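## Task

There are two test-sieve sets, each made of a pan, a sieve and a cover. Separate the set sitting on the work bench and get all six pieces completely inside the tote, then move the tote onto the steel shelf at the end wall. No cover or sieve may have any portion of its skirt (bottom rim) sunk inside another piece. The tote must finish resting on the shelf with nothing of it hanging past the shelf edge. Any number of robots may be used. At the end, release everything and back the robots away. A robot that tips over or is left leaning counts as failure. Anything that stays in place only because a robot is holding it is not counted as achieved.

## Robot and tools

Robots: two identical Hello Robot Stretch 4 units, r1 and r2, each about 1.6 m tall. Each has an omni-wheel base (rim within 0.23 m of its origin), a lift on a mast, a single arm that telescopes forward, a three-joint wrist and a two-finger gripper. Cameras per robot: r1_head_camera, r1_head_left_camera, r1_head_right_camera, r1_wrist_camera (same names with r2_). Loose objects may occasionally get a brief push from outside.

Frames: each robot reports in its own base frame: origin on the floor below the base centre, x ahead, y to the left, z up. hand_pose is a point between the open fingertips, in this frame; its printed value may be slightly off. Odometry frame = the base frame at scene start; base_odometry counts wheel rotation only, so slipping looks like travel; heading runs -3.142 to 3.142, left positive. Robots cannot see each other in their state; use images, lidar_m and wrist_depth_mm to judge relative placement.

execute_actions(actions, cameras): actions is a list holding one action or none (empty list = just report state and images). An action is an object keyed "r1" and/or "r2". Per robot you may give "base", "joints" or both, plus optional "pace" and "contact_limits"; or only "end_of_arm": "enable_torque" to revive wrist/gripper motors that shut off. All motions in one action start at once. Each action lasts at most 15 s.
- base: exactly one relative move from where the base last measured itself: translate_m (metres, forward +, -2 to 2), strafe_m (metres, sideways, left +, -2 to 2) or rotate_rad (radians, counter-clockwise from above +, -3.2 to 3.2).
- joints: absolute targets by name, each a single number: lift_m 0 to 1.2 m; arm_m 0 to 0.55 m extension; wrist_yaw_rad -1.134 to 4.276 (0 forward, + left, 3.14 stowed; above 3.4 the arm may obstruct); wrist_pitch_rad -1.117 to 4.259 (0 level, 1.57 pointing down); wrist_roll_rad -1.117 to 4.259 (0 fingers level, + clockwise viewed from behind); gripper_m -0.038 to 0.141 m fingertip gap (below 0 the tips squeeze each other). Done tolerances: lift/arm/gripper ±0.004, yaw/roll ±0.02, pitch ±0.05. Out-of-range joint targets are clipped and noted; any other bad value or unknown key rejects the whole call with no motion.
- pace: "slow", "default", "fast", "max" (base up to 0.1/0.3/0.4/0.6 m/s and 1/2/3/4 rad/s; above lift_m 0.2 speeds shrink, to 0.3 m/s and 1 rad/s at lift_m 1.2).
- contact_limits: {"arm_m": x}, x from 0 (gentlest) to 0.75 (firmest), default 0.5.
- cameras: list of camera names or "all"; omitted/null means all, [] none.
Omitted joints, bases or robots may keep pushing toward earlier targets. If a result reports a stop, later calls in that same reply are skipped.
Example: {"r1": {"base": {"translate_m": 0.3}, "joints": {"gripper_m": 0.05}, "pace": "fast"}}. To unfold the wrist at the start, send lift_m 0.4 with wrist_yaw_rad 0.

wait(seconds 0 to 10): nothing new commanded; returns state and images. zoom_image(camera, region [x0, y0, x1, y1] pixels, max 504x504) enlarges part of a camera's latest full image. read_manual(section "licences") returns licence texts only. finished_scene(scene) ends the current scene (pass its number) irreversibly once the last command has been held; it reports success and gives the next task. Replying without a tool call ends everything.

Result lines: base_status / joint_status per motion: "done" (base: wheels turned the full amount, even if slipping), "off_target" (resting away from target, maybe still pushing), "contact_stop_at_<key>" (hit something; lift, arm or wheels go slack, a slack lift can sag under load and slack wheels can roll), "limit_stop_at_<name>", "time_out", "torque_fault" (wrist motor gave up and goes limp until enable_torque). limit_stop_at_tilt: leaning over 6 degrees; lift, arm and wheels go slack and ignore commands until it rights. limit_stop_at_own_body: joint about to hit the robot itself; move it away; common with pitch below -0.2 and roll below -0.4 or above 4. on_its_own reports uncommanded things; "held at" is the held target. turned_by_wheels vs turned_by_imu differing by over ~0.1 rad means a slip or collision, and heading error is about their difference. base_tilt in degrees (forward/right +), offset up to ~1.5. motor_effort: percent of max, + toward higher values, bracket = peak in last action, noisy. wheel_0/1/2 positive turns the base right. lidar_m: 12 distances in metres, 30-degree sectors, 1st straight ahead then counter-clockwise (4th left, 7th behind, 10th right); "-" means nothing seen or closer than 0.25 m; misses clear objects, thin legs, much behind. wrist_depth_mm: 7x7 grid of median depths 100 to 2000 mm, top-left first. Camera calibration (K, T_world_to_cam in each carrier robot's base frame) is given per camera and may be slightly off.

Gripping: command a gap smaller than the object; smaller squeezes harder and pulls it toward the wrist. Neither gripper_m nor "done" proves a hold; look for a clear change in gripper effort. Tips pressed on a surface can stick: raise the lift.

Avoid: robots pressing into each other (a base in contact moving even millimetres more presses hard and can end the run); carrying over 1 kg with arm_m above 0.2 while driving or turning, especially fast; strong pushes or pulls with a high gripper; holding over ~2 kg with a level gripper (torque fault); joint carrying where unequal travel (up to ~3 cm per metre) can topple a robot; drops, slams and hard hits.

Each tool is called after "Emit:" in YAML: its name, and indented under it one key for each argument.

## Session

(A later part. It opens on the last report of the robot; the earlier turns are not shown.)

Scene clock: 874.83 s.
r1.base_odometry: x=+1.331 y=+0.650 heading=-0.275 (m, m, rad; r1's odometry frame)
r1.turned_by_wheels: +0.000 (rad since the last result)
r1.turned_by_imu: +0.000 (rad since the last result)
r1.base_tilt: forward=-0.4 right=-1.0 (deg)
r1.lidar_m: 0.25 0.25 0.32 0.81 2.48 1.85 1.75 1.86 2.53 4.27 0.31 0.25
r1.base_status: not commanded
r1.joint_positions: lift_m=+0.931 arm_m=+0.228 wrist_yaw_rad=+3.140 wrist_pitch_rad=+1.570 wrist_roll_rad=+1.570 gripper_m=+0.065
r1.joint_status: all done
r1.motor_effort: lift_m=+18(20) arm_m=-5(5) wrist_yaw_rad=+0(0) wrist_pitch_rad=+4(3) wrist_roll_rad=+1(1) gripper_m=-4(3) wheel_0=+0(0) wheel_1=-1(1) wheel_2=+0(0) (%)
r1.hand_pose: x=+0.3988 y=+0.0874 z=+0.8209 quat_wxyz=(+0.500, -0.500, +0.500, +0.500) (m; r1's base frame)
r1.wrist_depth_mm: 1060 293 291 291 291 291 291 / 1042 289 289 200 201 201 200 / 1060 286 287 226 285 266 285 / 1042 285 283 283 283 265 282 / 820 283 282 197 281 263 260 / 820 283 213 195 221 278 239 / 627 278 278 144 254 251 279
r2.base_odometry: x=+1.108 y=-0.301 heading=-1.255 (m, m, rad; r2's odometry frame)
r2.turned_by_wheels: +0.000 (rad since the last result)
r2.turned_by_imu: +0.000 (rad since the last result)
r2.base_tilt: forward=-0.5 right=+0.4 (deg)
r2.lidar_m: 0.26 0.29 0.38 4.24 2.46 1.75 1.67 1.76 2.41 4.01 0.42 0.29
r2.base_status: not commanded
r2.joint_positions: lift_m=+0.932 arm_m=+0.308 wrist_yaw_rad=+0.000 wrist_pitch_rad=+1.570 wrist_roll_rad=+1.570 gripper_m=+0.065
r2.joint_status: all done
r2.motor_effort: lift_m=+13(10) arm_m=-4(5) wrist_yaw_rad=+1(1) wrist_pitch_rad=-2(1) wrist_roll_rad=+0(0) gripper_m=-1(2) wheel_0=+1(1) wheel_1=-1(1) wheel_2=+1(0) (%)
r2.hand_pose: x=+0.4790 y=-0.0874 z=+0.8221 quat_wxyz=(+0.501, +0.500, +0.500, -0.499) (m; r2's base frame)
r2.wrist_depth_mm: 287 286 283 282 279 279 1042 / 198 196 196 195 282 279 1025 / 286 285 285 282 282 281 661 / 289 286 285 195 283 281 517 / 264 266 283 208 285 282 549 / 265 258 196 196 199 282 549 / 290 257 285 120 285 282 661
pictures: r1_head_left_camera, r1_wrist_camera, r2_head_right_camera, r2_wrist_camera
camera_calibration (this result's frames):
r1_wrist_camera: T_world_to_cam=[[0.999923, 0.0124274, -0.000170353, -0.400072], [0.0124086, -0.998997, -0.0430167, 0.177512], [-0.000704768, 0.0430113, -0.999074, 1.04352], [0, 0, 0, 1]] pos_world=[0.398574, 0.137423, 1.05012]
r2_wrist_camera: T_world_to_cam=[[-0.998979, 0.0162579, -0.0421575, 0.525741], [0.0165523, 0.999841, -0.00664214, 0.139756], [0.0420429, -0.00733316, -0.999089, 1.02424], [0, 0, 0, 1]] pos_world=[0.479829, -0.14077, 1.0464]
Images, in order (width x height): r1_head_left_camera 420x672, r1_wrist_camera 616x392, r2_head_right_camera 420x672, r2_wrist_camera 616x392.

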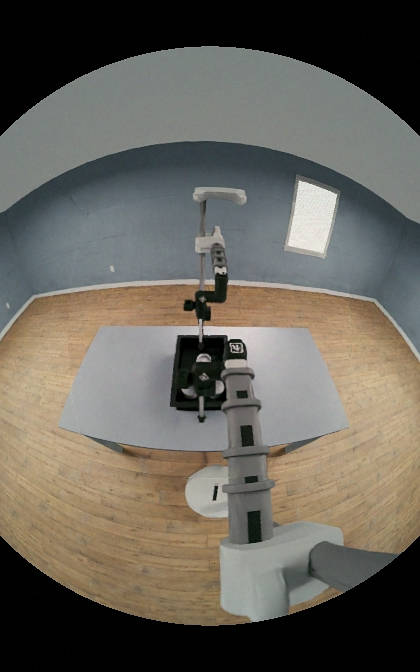

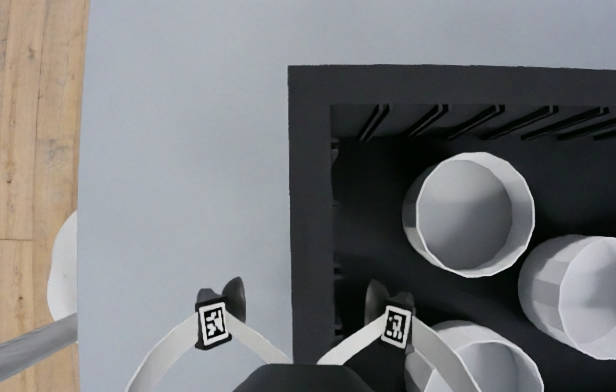

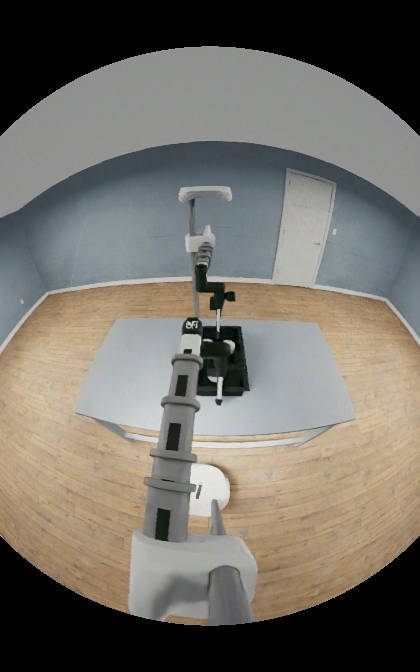

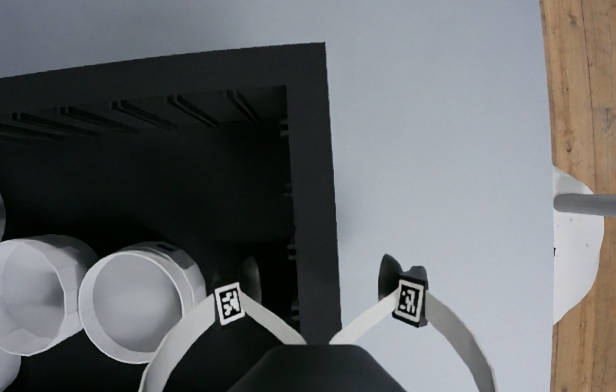

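Emit:
execute_actions:
  actions:
    - {"r1": {"joints": {"gripper_m": -0.005}}, "r2": {"joints": {"gripper_m": -0.005}}}
  cameras: ["r1_wrist_camera", "r2_wrist_camera", "r2_head_right_camera", "r1_head_left_camera"]

Scene clock: 880.97 s.
r1.base_odometry: x=+1.331 y=+0.650 heading=-0.275 (m, m, rad; r1's odometry frame)
r1.turned_by_wheels: +0.000 (rad since the last result)
r1.turned_by_imu: -0.001 (rad since the last result)
r1.base_tilt: forward=-0.3 right=-1.0 (deg)
r1.lidar_m: 0.25 0.25 0.30 0.80 2.46 1.83 1.75 1.83 2.53 4.30 0.30 0.25
r1.base_status: not commanded
r1.joint_positions: lift_m=+0.931 arm_m=+0.228 wrist_yaw_rad=+3.137 wrist_pitch_rad=+1.582 wrist_roll_rad=+1.570 gripper_m=-0.005
r1.joint_status: all done
r1.on_its_own: wrist_pitch_rad is at rest, and its effort (-33) is outside its rest range (-23 to +23)
r1.motor_effort: lift_m=+21(20) arm_m=-5(5) wrist_yaw_rad=+7(8) wrist_pitch_rad=-33(32) wrist_roll_rad=+0(1) gripper_m=-17(15) wheel_0=+1(1) wheel_1=-1(1) wheel_2=+0(0) (%)
r1.hand_pose: x=+0.4025 y=+0.0874 z=+0.8208 quat_wxyz=(+0.504, -0.502, +0.498, +0.496) (m; r1's base frame)
r1.wrist_depth_mm: 1060 287 289 293 293 294 294 / 1042 286 290 193 193 195 195 / 1025 285 286 227 278 263 279 / 1008 283 286 276 274 259 278 / 798 281 282 256 273 257 250 / 691 277 281 189 273 273 242 / 634 278 179 156 225 233 272
r2.base_odometry: x=+1.108 y=-0.301 heading=-1.255 (m, m, rad; r2's odometry frame)
r2.turned_by_wheels: +0.000 (rad since the last result)
r2.turned_by_imu: -0.001 (rad since the last result)
r2.base_tilt: forward=-0.5 right=+0.3 (deg)
r2.lidar_m: 0.27 0.28 0.40 4.25 2.45 1.76 1.68 1.69 2.42 4.01 0.40 0.30
r2.base_status: not commanded
r2.joint_positions: lift_m=+0.932 arm_m=+0.308 wrist_yaw_rad=+0.003 wrist_pitch_rad=+1.557 wrist_roll_rad=+1.570 gripper_m=-0.005
r2.joint_status: all done
r2.on_its_own: wrist_pitch_rad is at rest, and its effort (+34) is outside its rest range (-23 to +23)
r2.motor_effort: lift_m=+15(15) arm_m=-4(5) wrist_yaw_rad=-8(8) wrist_pitch_rad=+34(35) wrist_roll_rad=+0(0) gripper_m=-14(9) wheel_0=+1(1) wheel_1=-1(1) wheel_2=+3(3) (%)
r2.hand_pose: x=+0.4828 y=-0.0874 z=+0.8220 quat_wxyz=(+0.504, +0.502, +0.498, -0.496) (m; r2's base frame)
r2.wrist_depth_mm: 291 289 285 282 281 277 647 / 193 191 189 187 281 277 276 / 281 278 276 187 282 278 277 / 283 279 277 274 282 279 277 / 260 260 277 206 282 279 278 / 259 252 185 189 187 282 279 / 286 250 279 126 285 278 279
pictures: r1_head_left_camera, r1_wrist_camera, r2_head_right_camera, r2_wrist_camera
camera_calibration (this result's frames):
r1_wrist_camera: T_world_to_cam=[[0.999882, 0.00973769, 0.0118783, -0.413421], [0.0102383, -0.999029, -0.0428415, 0.178175], [0.0114496, 0.042958, -0.999011, 1.03842], [0, 0, 0, 1]] pos_world=[0.399659, 0.13742, 1.04993]
r2_wrist_camera: T_world_to_cam=[[-0.998427, 0.0130534, -0.0545225, 0.539207], [0.0134239, 0.999889, -0.00643557, 0.141023], [0.0544325, -0.00715736, -0.998492, 1.01752], [0, 0, 0, 1]] pos_world=[0.48108, -0.140763, 1.04629]
Images, in order (width x height): r1_head_left_camera 420x672, r1_wrist_camera 616x392, r2_head_right_camera 420x672, r2_wrist_camera 616x392.

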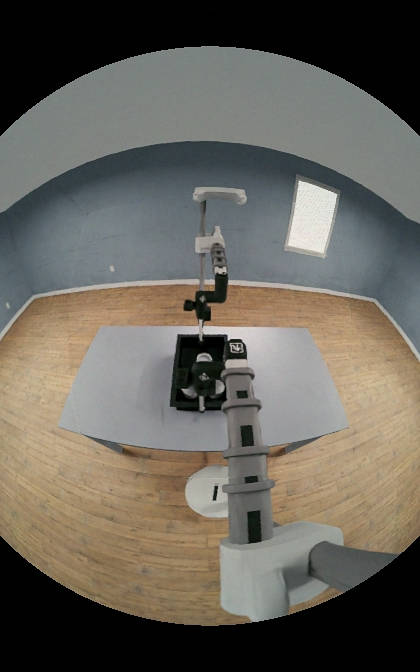

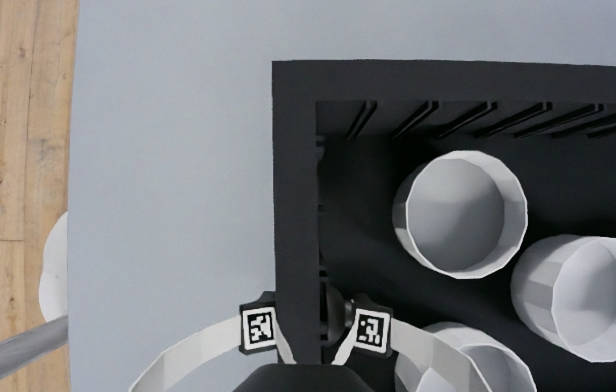

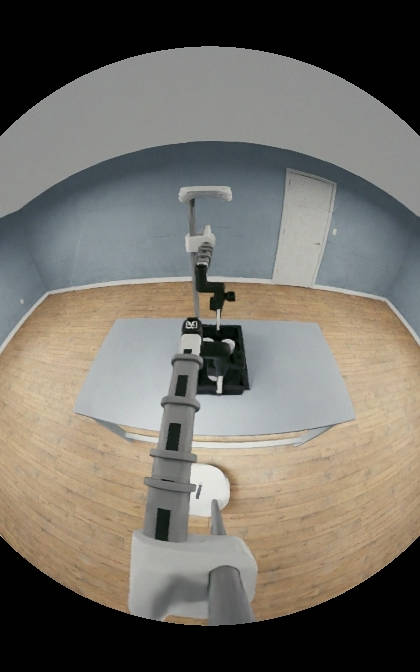

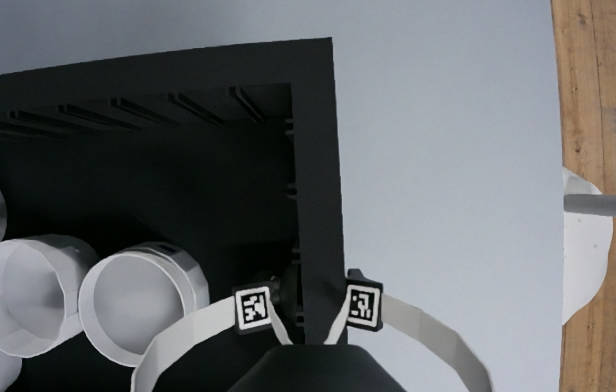

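Emit:
execute_actions:
  actions:
    - {"r1": {"joints": {"arm_m": 0.236, "gripper_m": -0.015}, "pace": "slow"}, "r2": {"joints": {"arm_m": 0.316, "gripper_m": -0.015}, "pace": "slow"}}
  cameras: ["r1_wrist_camera", "r2_wrist_camera"]

Scene clock: 890.20 s.
r1.base_odometry: x=+1.331 y=+0.650 heading=-0.275 (m, m, rad; r1's odometry frame)
r1.turned_by_wheels: +0.000 (rad since the last result)
r1.turned_by_imu: -0.001 (rad since the last result)
r1.base_tilt: forward=-0.4 right=-1.0 (deg)
r1.lidar_m: 0.25 0.26 0.32 0.82 2.46 1.86 1.75 1.84 2.53 4.30 0.32 0.25
r1.base_status: not commanded
r1.joint_positions: lift_m=+0.931 arm_m=+0.235 wrist_yaw_rad=+3.139 wrist_pitch_rad=+1.575 wrist_roll_rad=+1.570 gripper_m=-0.014
r1.joint_status: all done
r1.motor_effort: lift_m=+21(20) arm_m=+5(5) wrist_yaw_rad=+3(8) wrist_pitch_rad=-13(32) wrist_roll_rad=+0(1) gripper_m=-19(17) wheel_0=+0(0) wheel_1=-1(1) wheel_2=+0(0) (%)
r1.hand_pose: x=+0.4075 y=+0.0874 z=+0.8208 quat_wxyz=(+0.502, -0.501, +0.499, +0.498) (m; r1's base frame)
r1.wrist_depth_mm: 1042 290 291 290 291 293 291 / 1042 289 290 193 193 193 194 / 1025 285 285 193 277 259 278 / 1008 283 286 190 274 258 274 / 820 282 282 189 273 255 248 / 676 279 279 186 270 270 238 / 597 278 231 163 183 241 270
r2.base_odometry: x=+1.108 y=-0.301 heading=-1.255 (m, m, rad; r2's odometry frame)
r2.turned_by_wheels: +0.000 (rad since the last result)
r2.turned_by_imu: -0.001 (rad since the last result)
r2.base_tilt: forward=-0.4 right=+0.4 (deg)
r2.lidar_m: 0.25 0.27 0.40 4.27 2.45 1.77 1.68 1.75 2.42 4.00 0.41 0.28
r2.base_status: not commanded
r2.joint_positions: lift_m=+0.932 arm_m=+0.315 wrist_yaw_rad=+0.001 wrist_pitch_rad=+1.565 wrist_roll_rad=+1.570 gripper_m=-0.015
r2.joint_status: all done
r2.motor_effort: lift_m=+15(15) arm_m=+4(3) wrist_yaw_rad=-3(8) wrist_pitch_rad=+15(36) wrist_roll_rad=+1(0) gripper_m=-13(14) wheel_0=+1(1) wheel_1=-1(1) wheel_2=+3(3) (%)
r2.hand_pose: x=+0.4880 y=-0.0874 z=+0.8219 quat_wxyz=(+0.502, +0.501, +0.499, -0.498) (m; r2's base frame)
r2.wrist_depth_mm: 287 286 283 282 279 278 647 / 191 190 189 187 281 278 278 / 278 277 276 187 281 279 277 / 281 278 276 187 282 279 278 / 255 266 276 187 283 281 279 / 256 249 186 189 186 282 279 / 279 247 276 129 283 281 281
pictures: r1_wrist_camera, r2_wrist_camera
camera_calibration (this result's frames):
r1_wrist_camera: T_world_to_cam=[[0.999922, 0.0114488, 0.00497501, -0.41289], [0.011652, -0.99901, -0.0429427, 0.177641], [0.00447844, 0.0429973, -0.999065, 1.04123], [0, 0, 0, 1]] pos_world=[0.406125, 0.137422, 1.04993]
r2_wrist_camera: T_world_to_cam=[[-0.998779, 0.014958, -0.0470788, 0.538592], [0.0152834, 0.999862, -0.00656003, 0.140157], [0.0469741, -0.00727155, -0.99887, 1.02116], [0, 0, 0, 1]] pos_world=[0.487824, -0.140768, 1.04628]
Images, in order (width x height): r1_wrist_camera 616x392, r2_wrist_camera 616x392.

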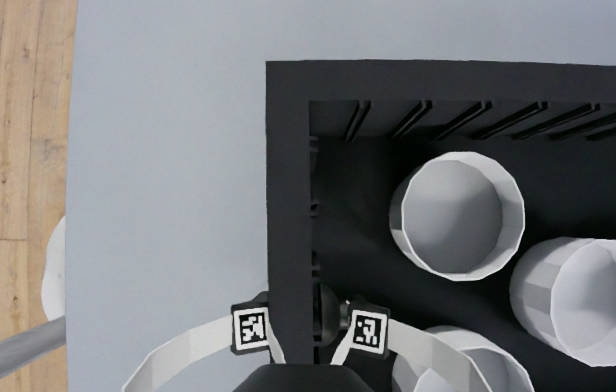

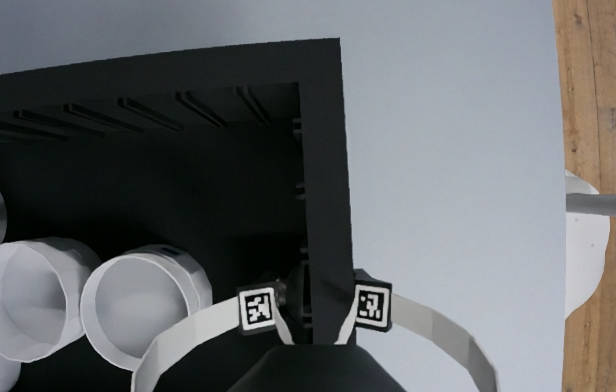

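Emit:
execute_actions:
  actions:
    - {"r1": {"joints": {"lift_m": 0.99}, "pace": "slow"}, "r2": {"joints": {"arm_m": 0.323, "lift_m": 0.991}, "pace": "slow"}}
  cameras: ["r1_wrist_camera", "r2_wrist_camera", "r2_head_right_camera", "r1_head_left_camera"]

Scene clock: 897.73 s.
r1.base_odometry: x=+1.331 y=+0.650 heading=-0.275 (m, m, rad; r1's odometry frame)
r1.turned_by_wheels: +0.000 (rad since the last result)
r1.turned_by_imu: -0.001 (rad since the last result)
r1.base_tilt: forward=-0.4 right=-1.0 (deg)
r1.lidar_m: 0.25 0.25 0.30 0.81 2.45 1.85 1.73 1.82 2.51 4.30 0.30 0.25
r1.base_status: not commanded
r1.joint_positions: lift_m=+0.990 arm_m=+0.235 wrist_yaw_rad=+3.140 wrist_pitch_rad=+1.572 wrist_roll_rad=+1.570 gripper_m=-0.014
r1.joint_status: all done
r1.motor_effort: lift_m=+26(32) arm_m=+5(5) wrist_yaw_rad=+1(2) wrist_pitch_rad=-3(13) wrist_roll_rad=+0(1) gripper_m=-19(17) wheel_0=+0(0) wheel_1=-1(1) wheel_2=+0(0) (%)
r1.hand_pose: x=+0.4064 y=+0.0874 z=+0.8793 quat_wxyz=(+0.500, -0.500, +0.500, +0.500) (m; r1's base frame)
r1.wrist_depth_mm: 1118 349 349 349 347 349 351 / 1098 347 347 193 193 193 193 / 1078 343 345 224 276 258 277 / 1078 343 343 274 257 256 277 / 1060 338 338 242 272 255 248 / 866 336 338 187 271 270 236 / 1060 336 259 156 181 235 267
r2.base_odometry: x=+1.108 y=-0.301 heading=-1.255 (m, m, rad; r2's odometry frame)
r2.turned_by_wheels: +0.000 (rad since the last result)
r2.turned_by_imu: -0.001 (rad since the last result)
r2.base_tilt: forward=-0.4 right=+0.3 (deg)
r2.lidar_m: 0.26 0.27 0.39 4.26 2.43 1.77 1.66 1.74 2.37 4.02 0.38 0.30
r2.base_status: not commanded
r2.joint_positions: lift_m=+0.991 arm_m=+0.322 wrist_yaw_rad=+0.000 wrist_pitch_rad=+1.568 wrist_roll_rad=+1.570 gripper_m=-0.015
r2.joint_status: all done
r2.motor_effort: lift_m=+24(26) arm_m=+5(8) wrist_yaw_rad=+1(3) wrist_pitch_rad=+4(14) wrist_roll_rad=+0(0) gripper_m=-13(15) wheel_0=+1(1) wheel_1=-1(1) wheel_2=+2(3) (%)
r2.hand_pose: x=+0.4938 y=-0.0874 z=+0.8802 quat_wxyz=(+0.501, +0.500, +0.500, -0.499) (m; r2's base frame)
r2.wrist_depth_mm: 345 343 342 340 338 336 1098 / 190 189 188 186 340 336 1098 / 279 277 276 187 340 336 1098 / 279 278 276 186 342 340 891 / 255 276 274 208 340 340 891 / 254 248 185 186 182 338 1008 / 278 246 276 125 343 340 1098
pictures: r1_head_left_camera, r1_wrist_camera, r2_head_right_camera, r2_wrist_camera
camera_calibration (this result's frames):
r1_wrist_camera: T_world_to_cam=[[0.999921, 0.0124502, 0.00165122, -0.409296], [0.0125097, -0.998997, -0.0429907, 0.179863], [0.00111432, 0.043008, -0.999074, 1.10109], [0, 0, 0, 1]] pos_world=[0.405787, 0.137423, 1.10847]
r2_wrist_camera: T_world_to_cam=[[-0.998917, 0.016115, -0.0436554, 0.544251], [0.0164191, 0.999843, -0.00661714, 0.139941], [0.0435419, -0.00732675, -0.999025, 1.08094], [0, 0, 0, 1]] pos_world=[0.494297, -0.14077, 1.10457]
Images, in order (width x height): r1_head_left_camera 420x672, r1_wrist_camera 616x392, r2_head_right_camera 420x672, r2_wrist_camera 616x392.

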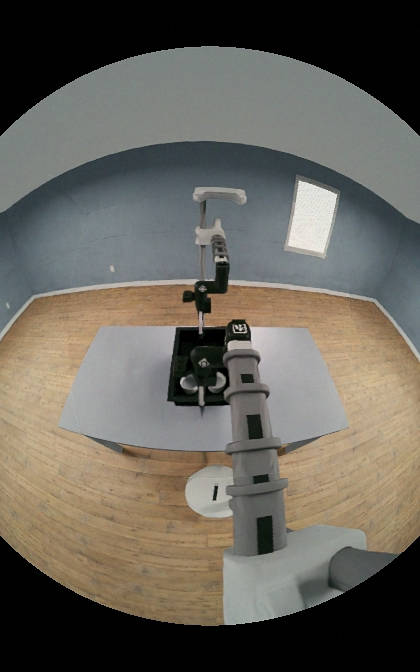

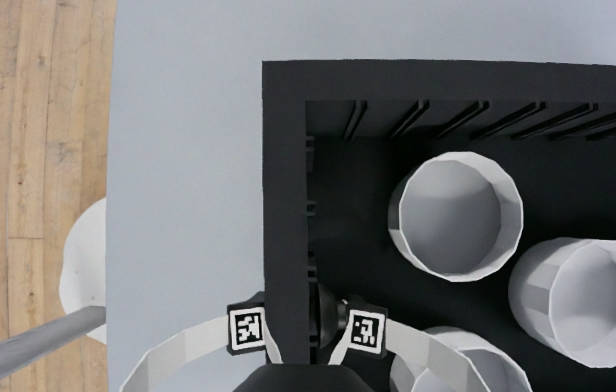

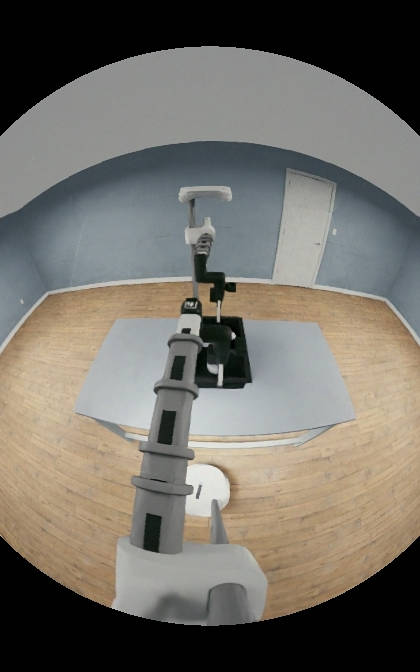

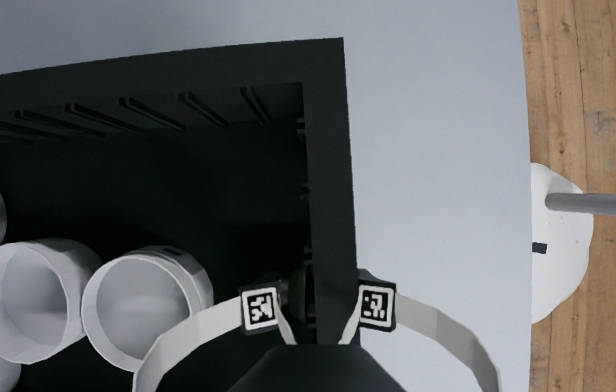

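Emit:
execute_actions:
  actions:
    - {"r1": {"base": {"strafe_m": 0.7}}, "r2": {"base": {"strafe_m": -0.7}}}
  cameras: ["r1_wrist_camera", "r2_wrist_camera", "r1_head_left_camera"]

Scene clock: 911.47 s.
r1.base_odometry: x=+1.521 y=+1.324 heading=-0.275 (m, m, rad; r1's odometry frame)
r1.turned_by_wheels: +0.000 (rad since the last result)
r1.turned_by_imu: +0.000 (rad since the last result)
r1.base_tilt: forward=-0.4 right=-1.0 (deg)
r1.lidar_m: 0.25 0.25 3.51 3.31 2.49 1.81 1.72 1.86 2.55 0.87 0.33 0.25
r1.base_status: done
r1.joint_positions: lift_m=+0.990 arm_m=+0.235 wrist_yaw_rad=+3.140 wrist_pitch_rad=+1.574 wrist_roll_rad=+1.570 gripper_m=-0.014
r1.joint_status: not commanded
r1.motor_effort: lift_m=+25(27) arm_m=+5(5) wrist_yaw_rad=+0(1) wrist_pitch_rad=-10(10) wrist_roll_rad=+1(0) gripper_m=-18(17) wheel_0=+0(11) wheel_1=+0(9) wheel_2=+0(4) (%)
r1.hand_pose: x=+0.4071 y=+0.0874 z=+0.8794 quat_wxyz=(+0.501, -0.501, +0.499, +0.499) (m; r1's base frame)
r1.wrist_depth_mm: 1118 1118 1098 1118 1118 1098 1098 / 1098 1098 1118 193 193 194 194 / 1118 1078 1118 192 277 258 277 / 1098 904 1078 191 276 258 274 / 1060 338 342 189 271 256 249 / 878 336 336 187 268 271 237 / 1042 336 257 163 183 240 267
r2.base_odometry: x=+0.443 y=-0.518 heading=-1.255 (m, m, rad; r2's odometry frame)
r2.turned_by_wheels: +0.000 (rad since the last result)
r2.turned_by_imu: -0.001 (rad since the last result)
r2.base_tilt: forward=-0.4 right=+0.4 (deg)
r2.lidar_m: 0.27 0.29 0.42 1.10 2.43 1.72 1.63 1.74 2.39 3.30 3.46 0.32
r2.base_status: done
r2.joint_positions: lift_m=+0.991 arm_m=+0.322 wrist_yaw_rad=+0.000 wrist_pitch_rad=+1.566 wrist_roll_rad=+1.570 gripper_m=-0.015
r2.joint_status: not commanded
r2.motor_effort: lift_m=+22(23) arm_m=+4(5) wrist_yaw_rad=+0(1) wrist_pitch_rad=+11(12) wrist_roll_rad=+0(1) gripper_m=-14(17) wheel_0=-2(9) wheel_1=+2(9) wheel_2=+1(1) (%)
r2.hand_pose: x=+0.4946 y=-0.0874 z=+0.8803 quat_wxyz=(+0.502, +0.501, +0.499, -0.498) (m; r2's base frame)
r2.wrist_depth_mm: 1138 1118 1118 1098 1098 1098 1098 / 191 190 189 187 1098 1098 1078 / 279 277 276 187 1118 1098 1098 / 281 278 276 187 1098 347 891 / 255 266 277 187 342 340 878 / 256 248 185 189 186 342 1008 / 279 247 276 129 343 340 1098
pictures: r1_head_left_camera, r1_wrist_camera, r2_wrist_camera
camera_calibration (this result's frames):
r1_wrist_camera: T_world_to_cam=[[0.999916, 0.0123208, 0.00407604, -0.412124], [0.0124847, -0.998999, -0.042956, 0.179836], [0.0035427, 0.0430033, -0.999069, 1.10018], [0, 0, 0, 1]] pos_world=[0.405946, 0.137422, 1.10856]
r2_wrist_camera: T_world_to_cam=[[-0.998807, 0.0161026, -0.0460988, 0.547198], [0.0164228, 0.999844, -0.00657639, 0.13989], [0.0459857, -0.00732561, -0.998915, 1.07967], [0, 0, 0, 1]] pos_world=[0.494598, -0.14077, 1.10464]
Images, in order (width x height): r1_head_left_camera 420x672, r1_wrist_camera 616x392, r2_wrist_camera 616x392.

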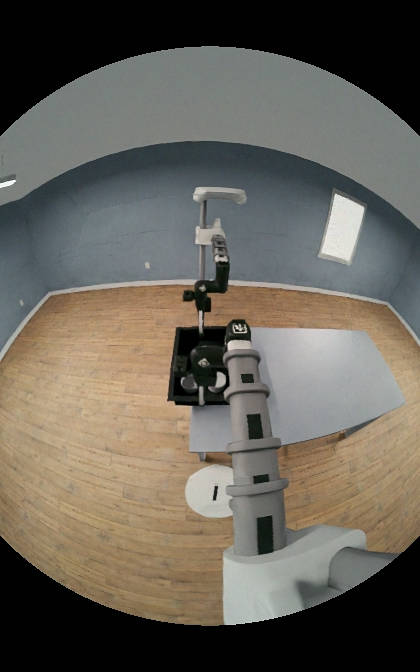

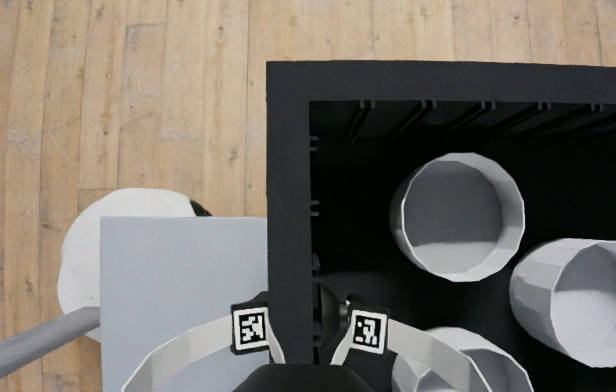

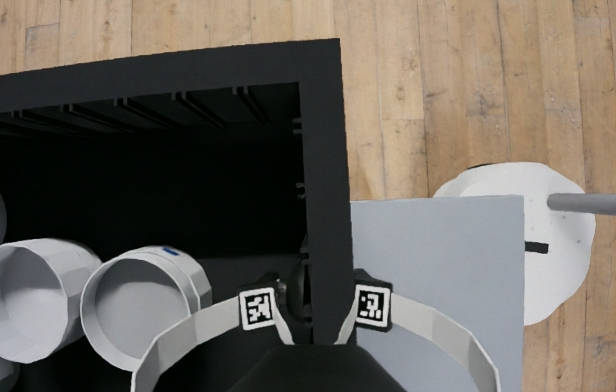

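Emit:
execute_actions:
  actions:
    - {"r1": {"base": {"strafe_m": 1.5}, "joints": {"arm_m": 0.246}}, "r2": {"base": {"strafe_m": -1.5}}}
  cameras: ["r1_wrist_camera", "r2_wrist_camera", "r1_head_left_camera", "r2_head_right_camera"]

Scene clock: 922.70 s.
r1.base_odometry: x=+1.928 y=+2.767 heading=-0.275 (m, m, rad; r1's odometry frame)
r1.turned_by_wheels: +0.000 (rad since the last result)
r1.turned_by_imu: +0.001 (rad since the last result)
r1.base_tilt: forward=-0.4 right=-1.0 (deg)
r1.lidar_m: 0.38 0.42 1.86 1.79 2.32 1.85 1.74 1.83 2.56 1.38 1.41 3.07
r1.base_status: done
r1.joint_positions: lift_m=+0.990 arm_m=+0.245 wrist_yaw_rad=+3.139 wrist_pitch_rad=+1.577 wrist_roll_rad=+1.570 gripper_m=-0.014
r1.joint_status: all done
r1.motor_effort: lift_m=+25(25) arm_m=+5(8) wrist_yaw_rad=+3(3) wrist_pitch_rad=-18(18) wrist_roll_rad=-1(2) gripper_m=-18(18) wheel_0=-1(10) wheel_1=+1(8) wheel_2=+0(1) (%)
r1.hand_pose: x=+0.4181 y=+0.0874 z=+0.8794 quat_wxyz=(+0.502, -0.501, +0.499, +0.498) (m; r1's base frame)
r1.wrist_depth_mm: 1098 1118 1098 1118 1118 1138 1098 / 1138 1118 1098 193 194 195 195 / 1118 1078 1118 191 277 259 278 / 1078 891 1118 191 273 258 278 / 904 891 976 187 273 258 250 / 878 866 866 187 271 271 238 / 1042 878 1078 155 202 241 268
r2.base_odometry: x=-0.983 y=-0.984 heading=-1.255 (m, m, rad; r2's odometry frame)
r2.turned_by_wheels: +0.000 (rad since the last result)
r2.turned_by_imu: -0.001 (rad since the last result)
r2.base_tilt: forward=-0.4 right=+0.3 (deg)
r2.lidar_m: 0.46 3.15 1.40 1.37 2.43 1.73 1.64 1.71 2.35 1.81 1.87 0.51
r2.base_status: done
r2.joint_positions: lift_m=+0.991 arm_m=+0.322 wrist_yaw_rad=+0.001 wrist_pitch_rad=+1.563 wrist_roll_rad=+1.570 gripper_m=-0.015
r2.joint_status: not commanded
r2.motor_effort: lift_m=+22(23) arm_m=+3(4) wrist_yaw_rad=-3(2) wrist_pitch_rad=+20(20) wrist_roll_rad=+0(1) gripper_m=-14(10) wheel_0=+0(7) wheel_1=+0(7) wheel_2=+2(1) (%)
r2.hand_pose: x=+0.4956 y=-0.0874 z=+0.8803 quat_wxyz=(+0.502, +0.501, +0.499, -0.498) (m; r2's base frame)
r2.wrist_depth_mm: 1138 1138 1118 1118 1098 1098 1098 / 192 190 189 187 1098 1098 1078 / 279 277 276 210 1118 1118 1098 / 281 279 276 187 1118 891 878 / 257 268 277 187 1118 891 878 / 256 249 185 189 183 891 904 / 281 239 276 129 1118 1118 1118
pictures: r1_head_left_camera, r1_wrist_camera, r2_head_right_camera, r2_wrist_camera
camera_calibration (this result's frames):
r1_wrist_camera: T_world_to_cam=[[0.999913, 0.0113294, 0.00672576, -0.425339], [0.0116078, -0.999011, -0.0429182, 0.180031], [0.00623287, 0.0429926, -0.999056, 1.09902], [0, 0, 0, 1]] pos_world=[0.416362, 0.137422, 1.10857]
r2_wrist_camera: T_world_to_cam=[[-0.998689, 0.0151454, -0.0488957, 0.550539], [0.0154829, 0.999859, -0.00652969, 0.140297], [0.0487899, -0.00727818, -0.998783, 1.07814], [0, 0, 0, 1]] pos_world=[0.495043, -0.140768, 1.10467]
Images, in order (width x height): r1_head_left_camera 420x672, r1_wrist_camera 616x392, r2_head_right_camera 420x672, r2_wrist_camera 616x392.

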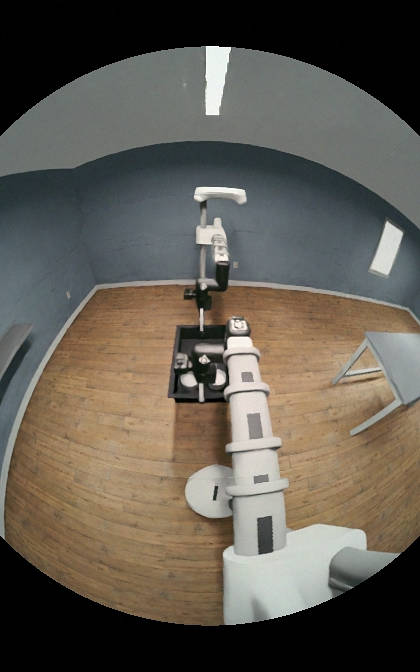

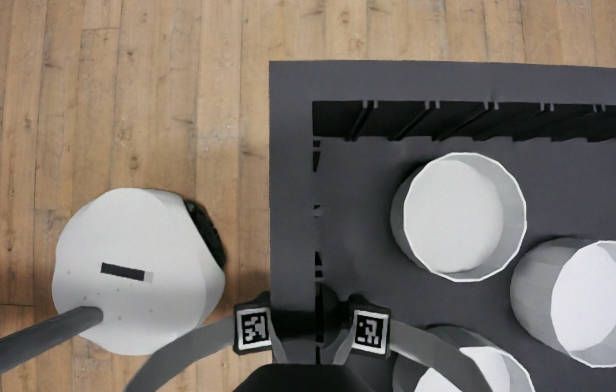

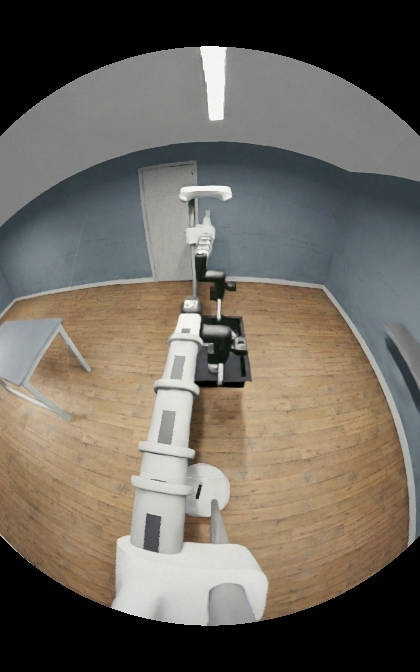

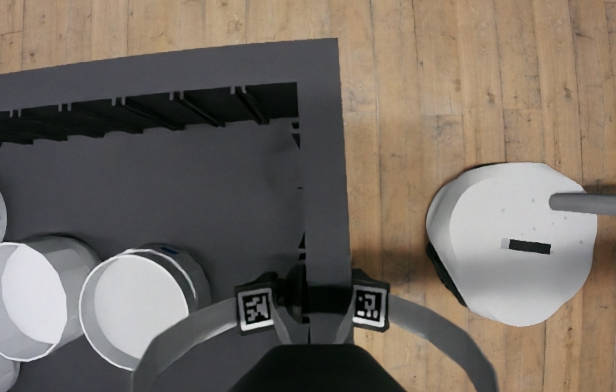

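Emit:
zoom_image:
  camera: "r1_head_left_camera"
  region: [0, 290, 100, 420]

Emit:
zoom_image:
  camera: "r2_head_right_camera"
  region: [320, 280, 420, 420]

Region (0, 290, 100, 420) of r1_head_left_camera's 420x672 image, scaled by 3.877, with more detail than that image has; it fills the left 388 columns of this view, and the rest is white.

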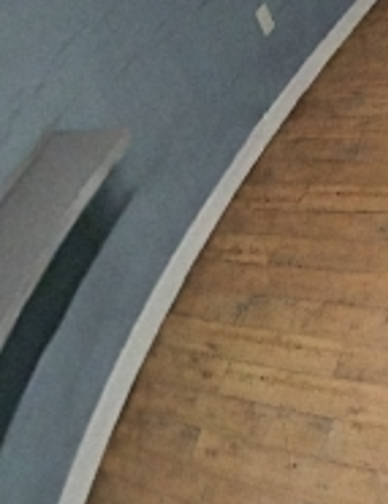

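Region (320, 280, 420, 420) of r2_head_right_camera's 420x672 image, scaled by 3.600, with more detail than that image has; it fills the left 360 columns of this view, and the rest is white.

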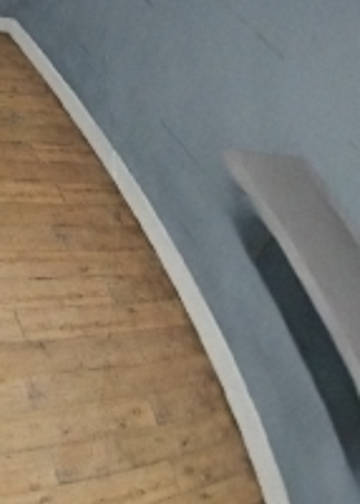

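Emit:
execute_actions:
  actions:
    - {"r1": {"base": {"strafe_m": 1.4}, "joints": {"lift_m": 1.03}}, "r2": {"base": {"strafe_m": -1.4}, "joints": {"lift_m": 1.031, "arm_m": 0.34}}}
  cameras: ["r1_wrist_camera", "r2_wrist_camera", "r1_head_left_camera", "r2_head_right_camera"]

Scene clock: 977.13 s.
r1.base_odometry: x=+2.308 y=+4.115 heading=-0.275 (m, m, rad; r1's odometry frame)
r1.turned_by_wheels: +0.000 (rad since the last result)
r1.turned_by_imu: +0.001 (rad since the last result)
r1.base_tilt: forward=-0.4 right=-1.0 (deg)
r1.lidar_m: 0.38 0.44 0.40 0.58 0.82 1.21 1.76 1.87 2.48 2.78 2.89 3.06
r1.base_status: done
r1.joint_positions: lift_m=+1.030 arm_m=+0.245 wrist_yaw_rad=+3.139 wrist_pitch_rad=+1.577 wrist_roll_rad=+1.570 gripper_m=-0.014
r1.joint_status: all done
r1.motor_effort: lift_m=+25(27) arm_m=+5(5) wrist_yaw_rad=+2(4) wrist_pitch_rad=-18(18) wrist_roll_rad=+0(0) gripper_m=-17(17) wheel_0=-2(9) wheel_1=+1(11) wheel_2=+0(3) (%)
r1.hand_pose: x=+0.4182 y=+0.0874 z=+0.9194 quat_wxyz=(+0.502, -0.501, +0.499, +0.498) (m; r1's base frame)
r1.wrist_depth_mm: 1138 1160 1160 1138 1160 1160 1160 / 1160 1138 1138 192 195 195 196 / 1138 1160 1160 191 277 259 278 / 1118 931 1118 190 274 257 277 / 1118 904 1042 272 272 256 251 / 891 891 904 187 272 272 240 / 1098 1118 1098 155 202 236 268
r2.base_odometry: x=-2.314 y=-1.419 heading=-1.255 (m, m, rad; r2's odometry frame)
r2.turned_by_wheels: +0.000 (rad since the last result)
r2.turned_by_imu: -0.002 (rad since the last result)
r2.base_tilt: forward=-0.4 right=+0.4 (deg)
r2.lidar_m: 0.47 3.19 2.89 2.77 2.35 1.71 1.64 1.22 0.85 0.79 0.46 0.55
r2.base_status: done
r2.joint_positions: lift_m=+1.031 arm_m=+0.339 wrist_yaw_rad=+0.001 wrist_pitch_rad=+1.563 wrist_roll_rad=+1.570 gripper_m=-0.015
r2.joint_status: all done
r2.motor_effort: lift_m=+22(22) arm_m=+3(8) wrist_yaw_rad=-3(2) wrist_pitch_rad=+20(19) wrist_roll_rad=+0(0) gripper_m=-15(12) wheel_0=-1(9) wheel_1=+0(5) wheel_2=+3(2) (%)
r2.hand_pose: x=+0.5127 y=-0.0874 z=+0.9203 quat_wxyz=(+0.503, +0.501, +0.499, -0.497) (m; r2's base frame)
r2.wrist_depth_mm: 1182 1182 1160 1160 1160 1138 1138 / 192 191 189 187 1160 1138 1138 / 281 278 274 270 1160 1138 1118 / 281 279 277 187 1138 931 917 / 257 267 277 187 1160 931 917 / 256 250 185 189 183 946 1138 / 282 239 277 129 1160 1160 1160
pictures: r1_head_left_camera, r1_wrist_camera, r2_head_right_camera, r2_wrist_camera
camera_calibration (this result's frames):
r1_wrist_camera: T_world_to_cam=[[0.999914, 0.0111663, 0.00693101, -0.425864], [0.0114537, -0.999013, -0.0429155, 0.181808], [0.00644497, 0.0429912, -0.999055, 1.13888], [0, 0, 0, 1]] pos_world=[0.416405, 0.137422, 1.14856]
r2_wrist_camera: T_world_to_cam=[[-0.99868, 0.0150884, -0.0490931, 0.569717], [0.015427, 0.99986, -0.00652639, 0.140319], [0.0489877, -0.00727514, -0.998773, 1.11714], [0, 0, 0, 1]] pos_world=[0.512074, -0.140768, 1.14466]
Images, in order (width x height): r1_head_left_camera 420x672, r1_wrist_camera 616x392, r2_head_right_camera 420x672, r2_wrist_camera 616x392.

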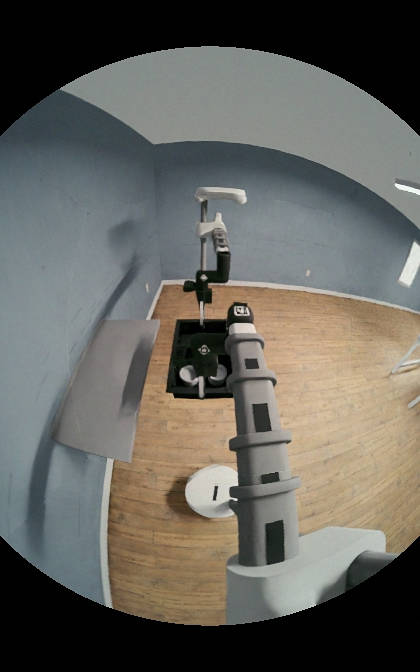

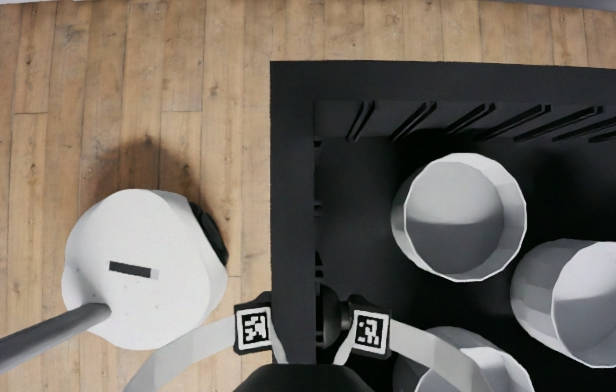

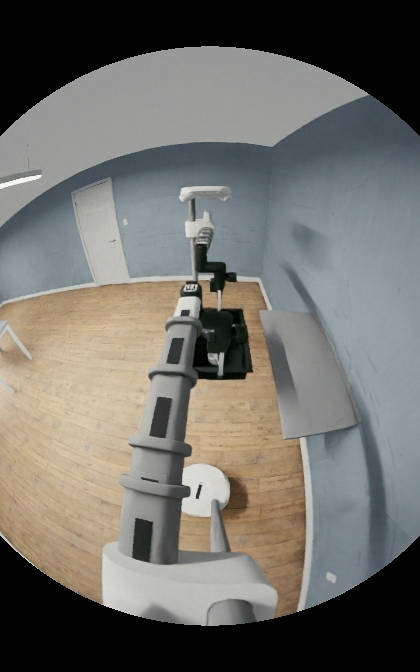

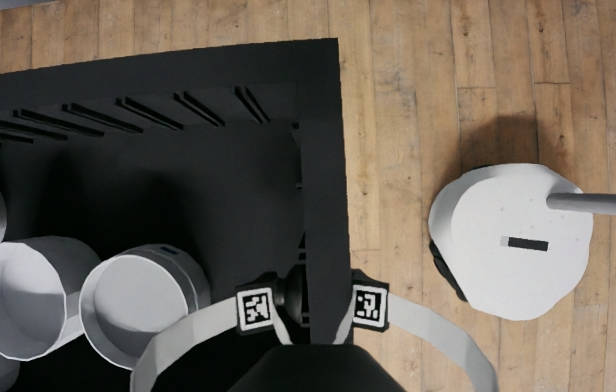

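Emit:
execute_actions:
  actions:
    - {"r1": {"base": {"strafe_m": 0.47}}, "r2": {"base": {"strafe_m": -0.47}, "joints": {"arm_m": 0.355}}}
  cameras: ["r1_wrist_camera", "r2_wrist_camera", "r1_head_left_camera", "r2_head_right_camera"]

Scene clock: 988.70 s.
r1.base_odometry: x=+2.436 y=+4.567 heading=-0.275 (m, m, rad; r1's odometry frame)
r1.turned_by_wheels: +0.000 (rad since the last result)
r1.turned_by_imu: +0.000 (rad since the last result)
r1.base_tilt: forward=-0.4 right=-1.0 (deg)
r1.lidar_m: 0.25 0.25 0.25 0.36 0.36 0.52 1.50 1.85 2.54 3.27 3.37 3.11
r1.base_status: done
r1.joint_positions: lift_m=+1.030 arm_m=+0.245 wrist_yaw_rad=+3.140 wrist_pitch_rad=+1.573 wrist_roll_rad=+1.570 gripper_m=-0.014
r1.joint_status: not commanded
r1.motor_effort: lift_m=+25(25) arm_m=+5(5) wrist_yaw_rad=-2(2) wrist_pitch_rad=-6(18) wrist_roll_rad=+0(0) gripper_m=-18(17) wheel_0=+0(9) wheel_1=+0(10) wheel_2=+0(3) (%)
r1.hand_pose: x=+0.4169 y=+0.0874 z=+0.9194 quat_wxyz=(+0.501, -0.500, +0.500, +0.499) (m; r1's base frame)
r1.wrist_depth_mm: 389 389 387 389 392 389 389 / 389 387 389 194 194 194 195 / 387 384 384 192 276 258 276 / 382 379 384 189 274 257 276 / 377 382 379 189 271 255 250 / 375 375 375 187 270 272 236 / 373 373 278 161 181 235 267
r2.base_odometry: x=-2.760 y=-1.566 heading=-1.255 (m, m, rad; r2's odometry frame)
r2.turned_by_wheels: +0.000 (rad since the last result)
r2.turned_by_imu: -0.002 (rad since the last result)
r2.base_tilt: forward=-0.5 right=+0.3 (deg)
r2.lidar_m: 0.25 0.28 3.41 3.24 2.34 1.70 1.54 0.55 0.38 0.32 0.35 0.26
r2.base_status: done
r2.joint_positions: lift_m=+1.031 arm_m=+0.354 wrist_yaw_rad=+0.000 wrist_pitch_rad=+1.567 wrist_roll_rad=+1.570 gripper_m=-0.015
r2.joint_status: all done
r2.motor_effort: lift_m=+22(23) arm_m=+4(6) wrist_yaw_rad=+1(2) wrist_pitch_rad=+7(18) wrist_roll_rad=+0(0) gripper_m=-12(16) wheel_0=-2(8) wheel_1=+1(7) wheel_2=+0(3) (%)
r2.hand_pose: x=+0.5261 y=-0.0874 z=+0.9203 quat_wxyz=(+0.501, +0.501, +0.499, -0.499) (m; r2's base frame)
r2.wrist_depth_mm: 387 387 382 382 379 375 375 / 191 190 189 187 379 375 535 / 279 277 276 187 379 377 377 / 279 277 276 187 382 377 377 / 255 265 276 208 382 379 379 / 255 249 185 186 185 379 377 / 279 246 276 127 382 379 377
pictures: r1_head_left_camera, r1_wrist_camera, r2_head_right_camera, r2_wrist_camera
camera_calibration (this result's frames):
r1_wrist_camera: T_world_to_cam=[[0.999917, 0.0125498, 0.00279849, -0.420875], [0.0126585, -0.998996, -0.0429746, 0.181378], [0.00225636, 0.0430065, -0.999072, 1.14066], [0, 0, 0, 1]] pos_world=[0.41597, 0.137422, 1.14858]
r2_wrist_camera: T_world_to_cam=[[-0.998859, 0.0165578, -0.044794, 0.579396], [0.0168699, 0.999836, -0.00659815, 0.13942], [0.0446774, -0.00734629, -0.998974, 1.11894], [0, 0, 0, 1]] pos_world=[0.526392, -0.14077, 1.14466]
Images, in order (width x height): r1_head_left_camera 420x672, r1_wrist_camera 616x392, r2_head_right_camera 420x672, r2_wrist_camera 616x392.

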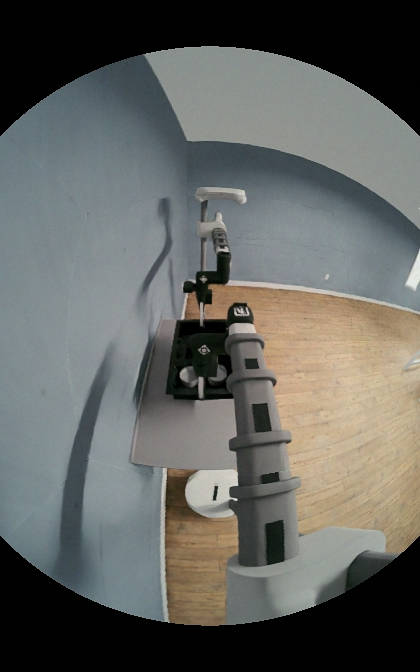

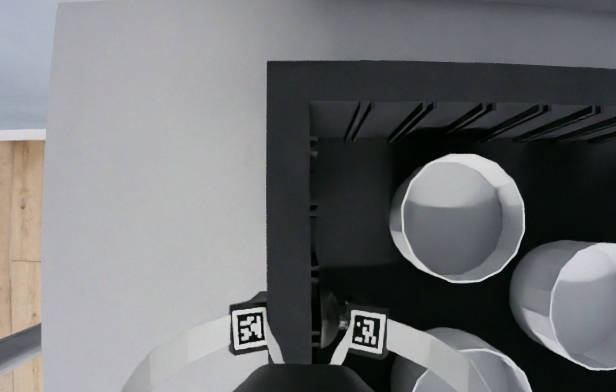

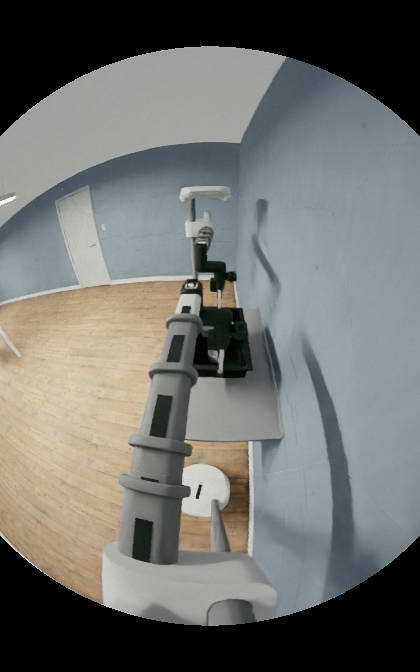

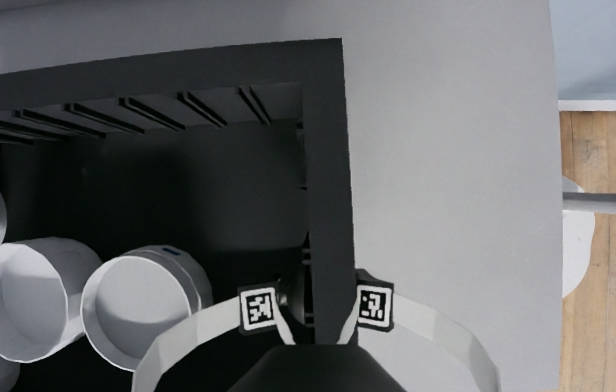

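Emit:
execute_actions:
  actions:
    - {"r1": {"base": {"strafe_m": 0.055}, "joints": {"lift_m": 0.95}, "pace": "slow"}, "r2": {"base": {"strafe_m": -0.055}, "joints": {"lift_m": 0.951}, "pace": "slow"}}
  cameras: ["r1_wrist_camera", "r2_wrist_camera", "r1_head_right_camera", "r2_head_left_camera"]

Scene clock: 1008.47 s.
r1.base_odometry: x=+2.451 y=+4.620 heading=-0.275 (m, m, rad; r1's odometry frame)
r1.turned_by_wheels: +0.000 (rad since the last result)
r1.turned_by_imu: -0.001 (rad since the last result)
r1.base_tilt: forward=-0.4 right=-1.0 (deg)
r1.lidar_m: 0.25 0.25 0.25 0.29 0.33 0.46 1.32 1.83 2.53 3.32 3.45 0.25
r1.base_status: done
r1.joint_positions: lift_m=+0.950 arm_m=+0.245 wrist_yaw_rad=+3.140 wrist_pitch_rad=+1.573 wrist_roll_rad=+1.570 gripper_m=-0.014
r1.joint_status: all done
r1.motor_effort: lift_m=+20(25) arm_m=+5(4) wrist_yaw_rad=+0(1) wrist_pitch_rad=-8(7) wrist_roll_rad=+1(0) gripper_m=-19(18) wheel_0=-3(8) wheel_1=+4(8) wheel_2=+0(3) (%)
r1.hand_pose: x=+0.4170 y=+0.0874 z=+0.8397 quat_wxyz=(+0.501, -0.500, +0.500, +0.499) (m; r1's base frame)
r1.wrist_depth_mm: 309 309 309 309 310 312 309 / 307 307 306 192 193 193 193 / 304 303 304 191 278 259 277 / 301 300 303 190 276 257 276 / 298 300 298 189 273 256 249 / 298 300 298 186 270 271 237 / 297 297 240 162 182 237 268
r2.base_odometry: x=-2.813 y=-1.583 heading=-1.255 (m, m, rad; r2's odometry frame)
r2.turned_by_wheels: +0.000 (rad since the last result)
r2.turned_by_imu: -0.001 (rad since the last result)
r2.base_tilt: forward=-0.5 right=+0.3 (deg)
r2.lidar_m: 0.25 0.25 3.50 3.30 2.38 1.70 1.33 0.48 0.31 0.25 0.29 0.27
r2.base_status: done
r2.joint_positions: lift_m=+0.951 arm_m=+0.354 wrist_yaw_rad=+0.000 wrist_pitch_rad=+1.567 wrist_roll_rad=+1.570 gripper_m=-0.015
r2.joint_status: all done
r2.motor_effort: lift_m=+15(20) arm_m=+4(4) wrist_yaw_rad=+1(2) wrist_pitch_rad=+8(8) wrist_roll_rad=-1(0) gripper_m=-15(10) wheel_0=+2(5) wheel_1=-1(5) wheel_2=+1(2) (%)
r2.hand_pose: x=+0.5263 y=-0.0874 z=+0.8409 quat_wxyz=(+0.501, +0.501, +0.499, -0.499) (m; r2's base frame)
r2.wrist_depth_mm: 307 304 303 300 298 296 294 / 191 190 189 187 300 296 296 / 278 277 274 186 300 298 297 / 281 277 276 187 301 298 297 / 255 266 276 208 301 298 298 / 255 248 185 188 186 300 298 / 281 247 276 128 303 300 300
pictures: r1_head_right_camera, r1_wrist_camera, r2_head_left_camera, r2_wrist_camera
camera_calibration (this result's frames):
r1_wrist_camera: T_world_to_cam=[[0.999917, 0.0124496, 0.00317849, -0.421081], [0.0125747, -0.998997, -0.0429692, 0.177984], [0.00264036, 0.0430056, -0.999071, 1.06091], [0, 0, 0, 1]] pos_world=[0.416007, 0.137422, 1.06891]
r2_wrist_camera: T_world_to_cam=[[-0.998844, 0.0164282, -0.0451859, 0.576289], [0.0167428, 0.999838, -0.00659162, 0.138955], [0.0450703, -0.00734053, -0.998957, 1.03938], [0, 0, 0, 1]] pos_world=[0.526451, -0.14077, 1.06525]
Images, in order (width x height): r1_head_right_camera 420x672, r1_wrist_camera 616x392, r2_head_left_camera 420x672, r2_wrist_camera 616x392.

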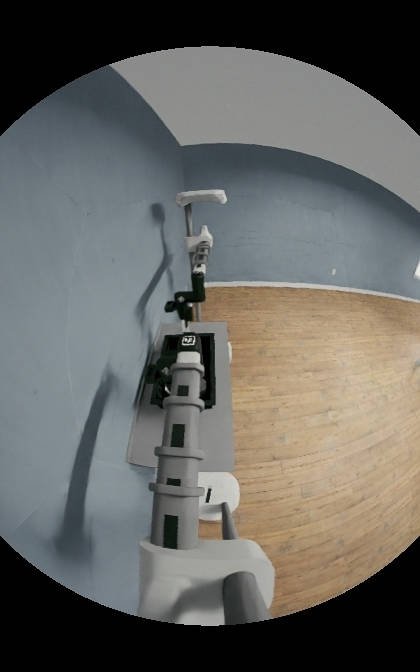

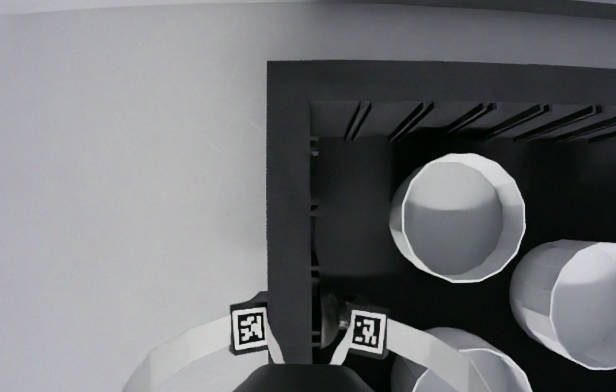

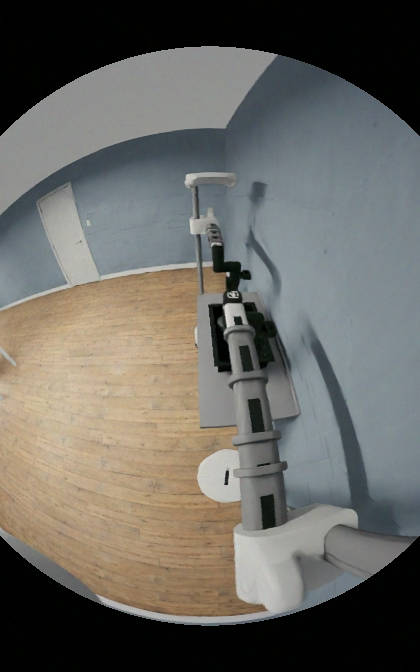

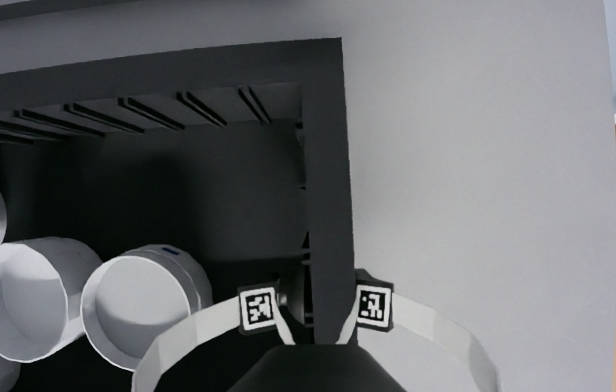

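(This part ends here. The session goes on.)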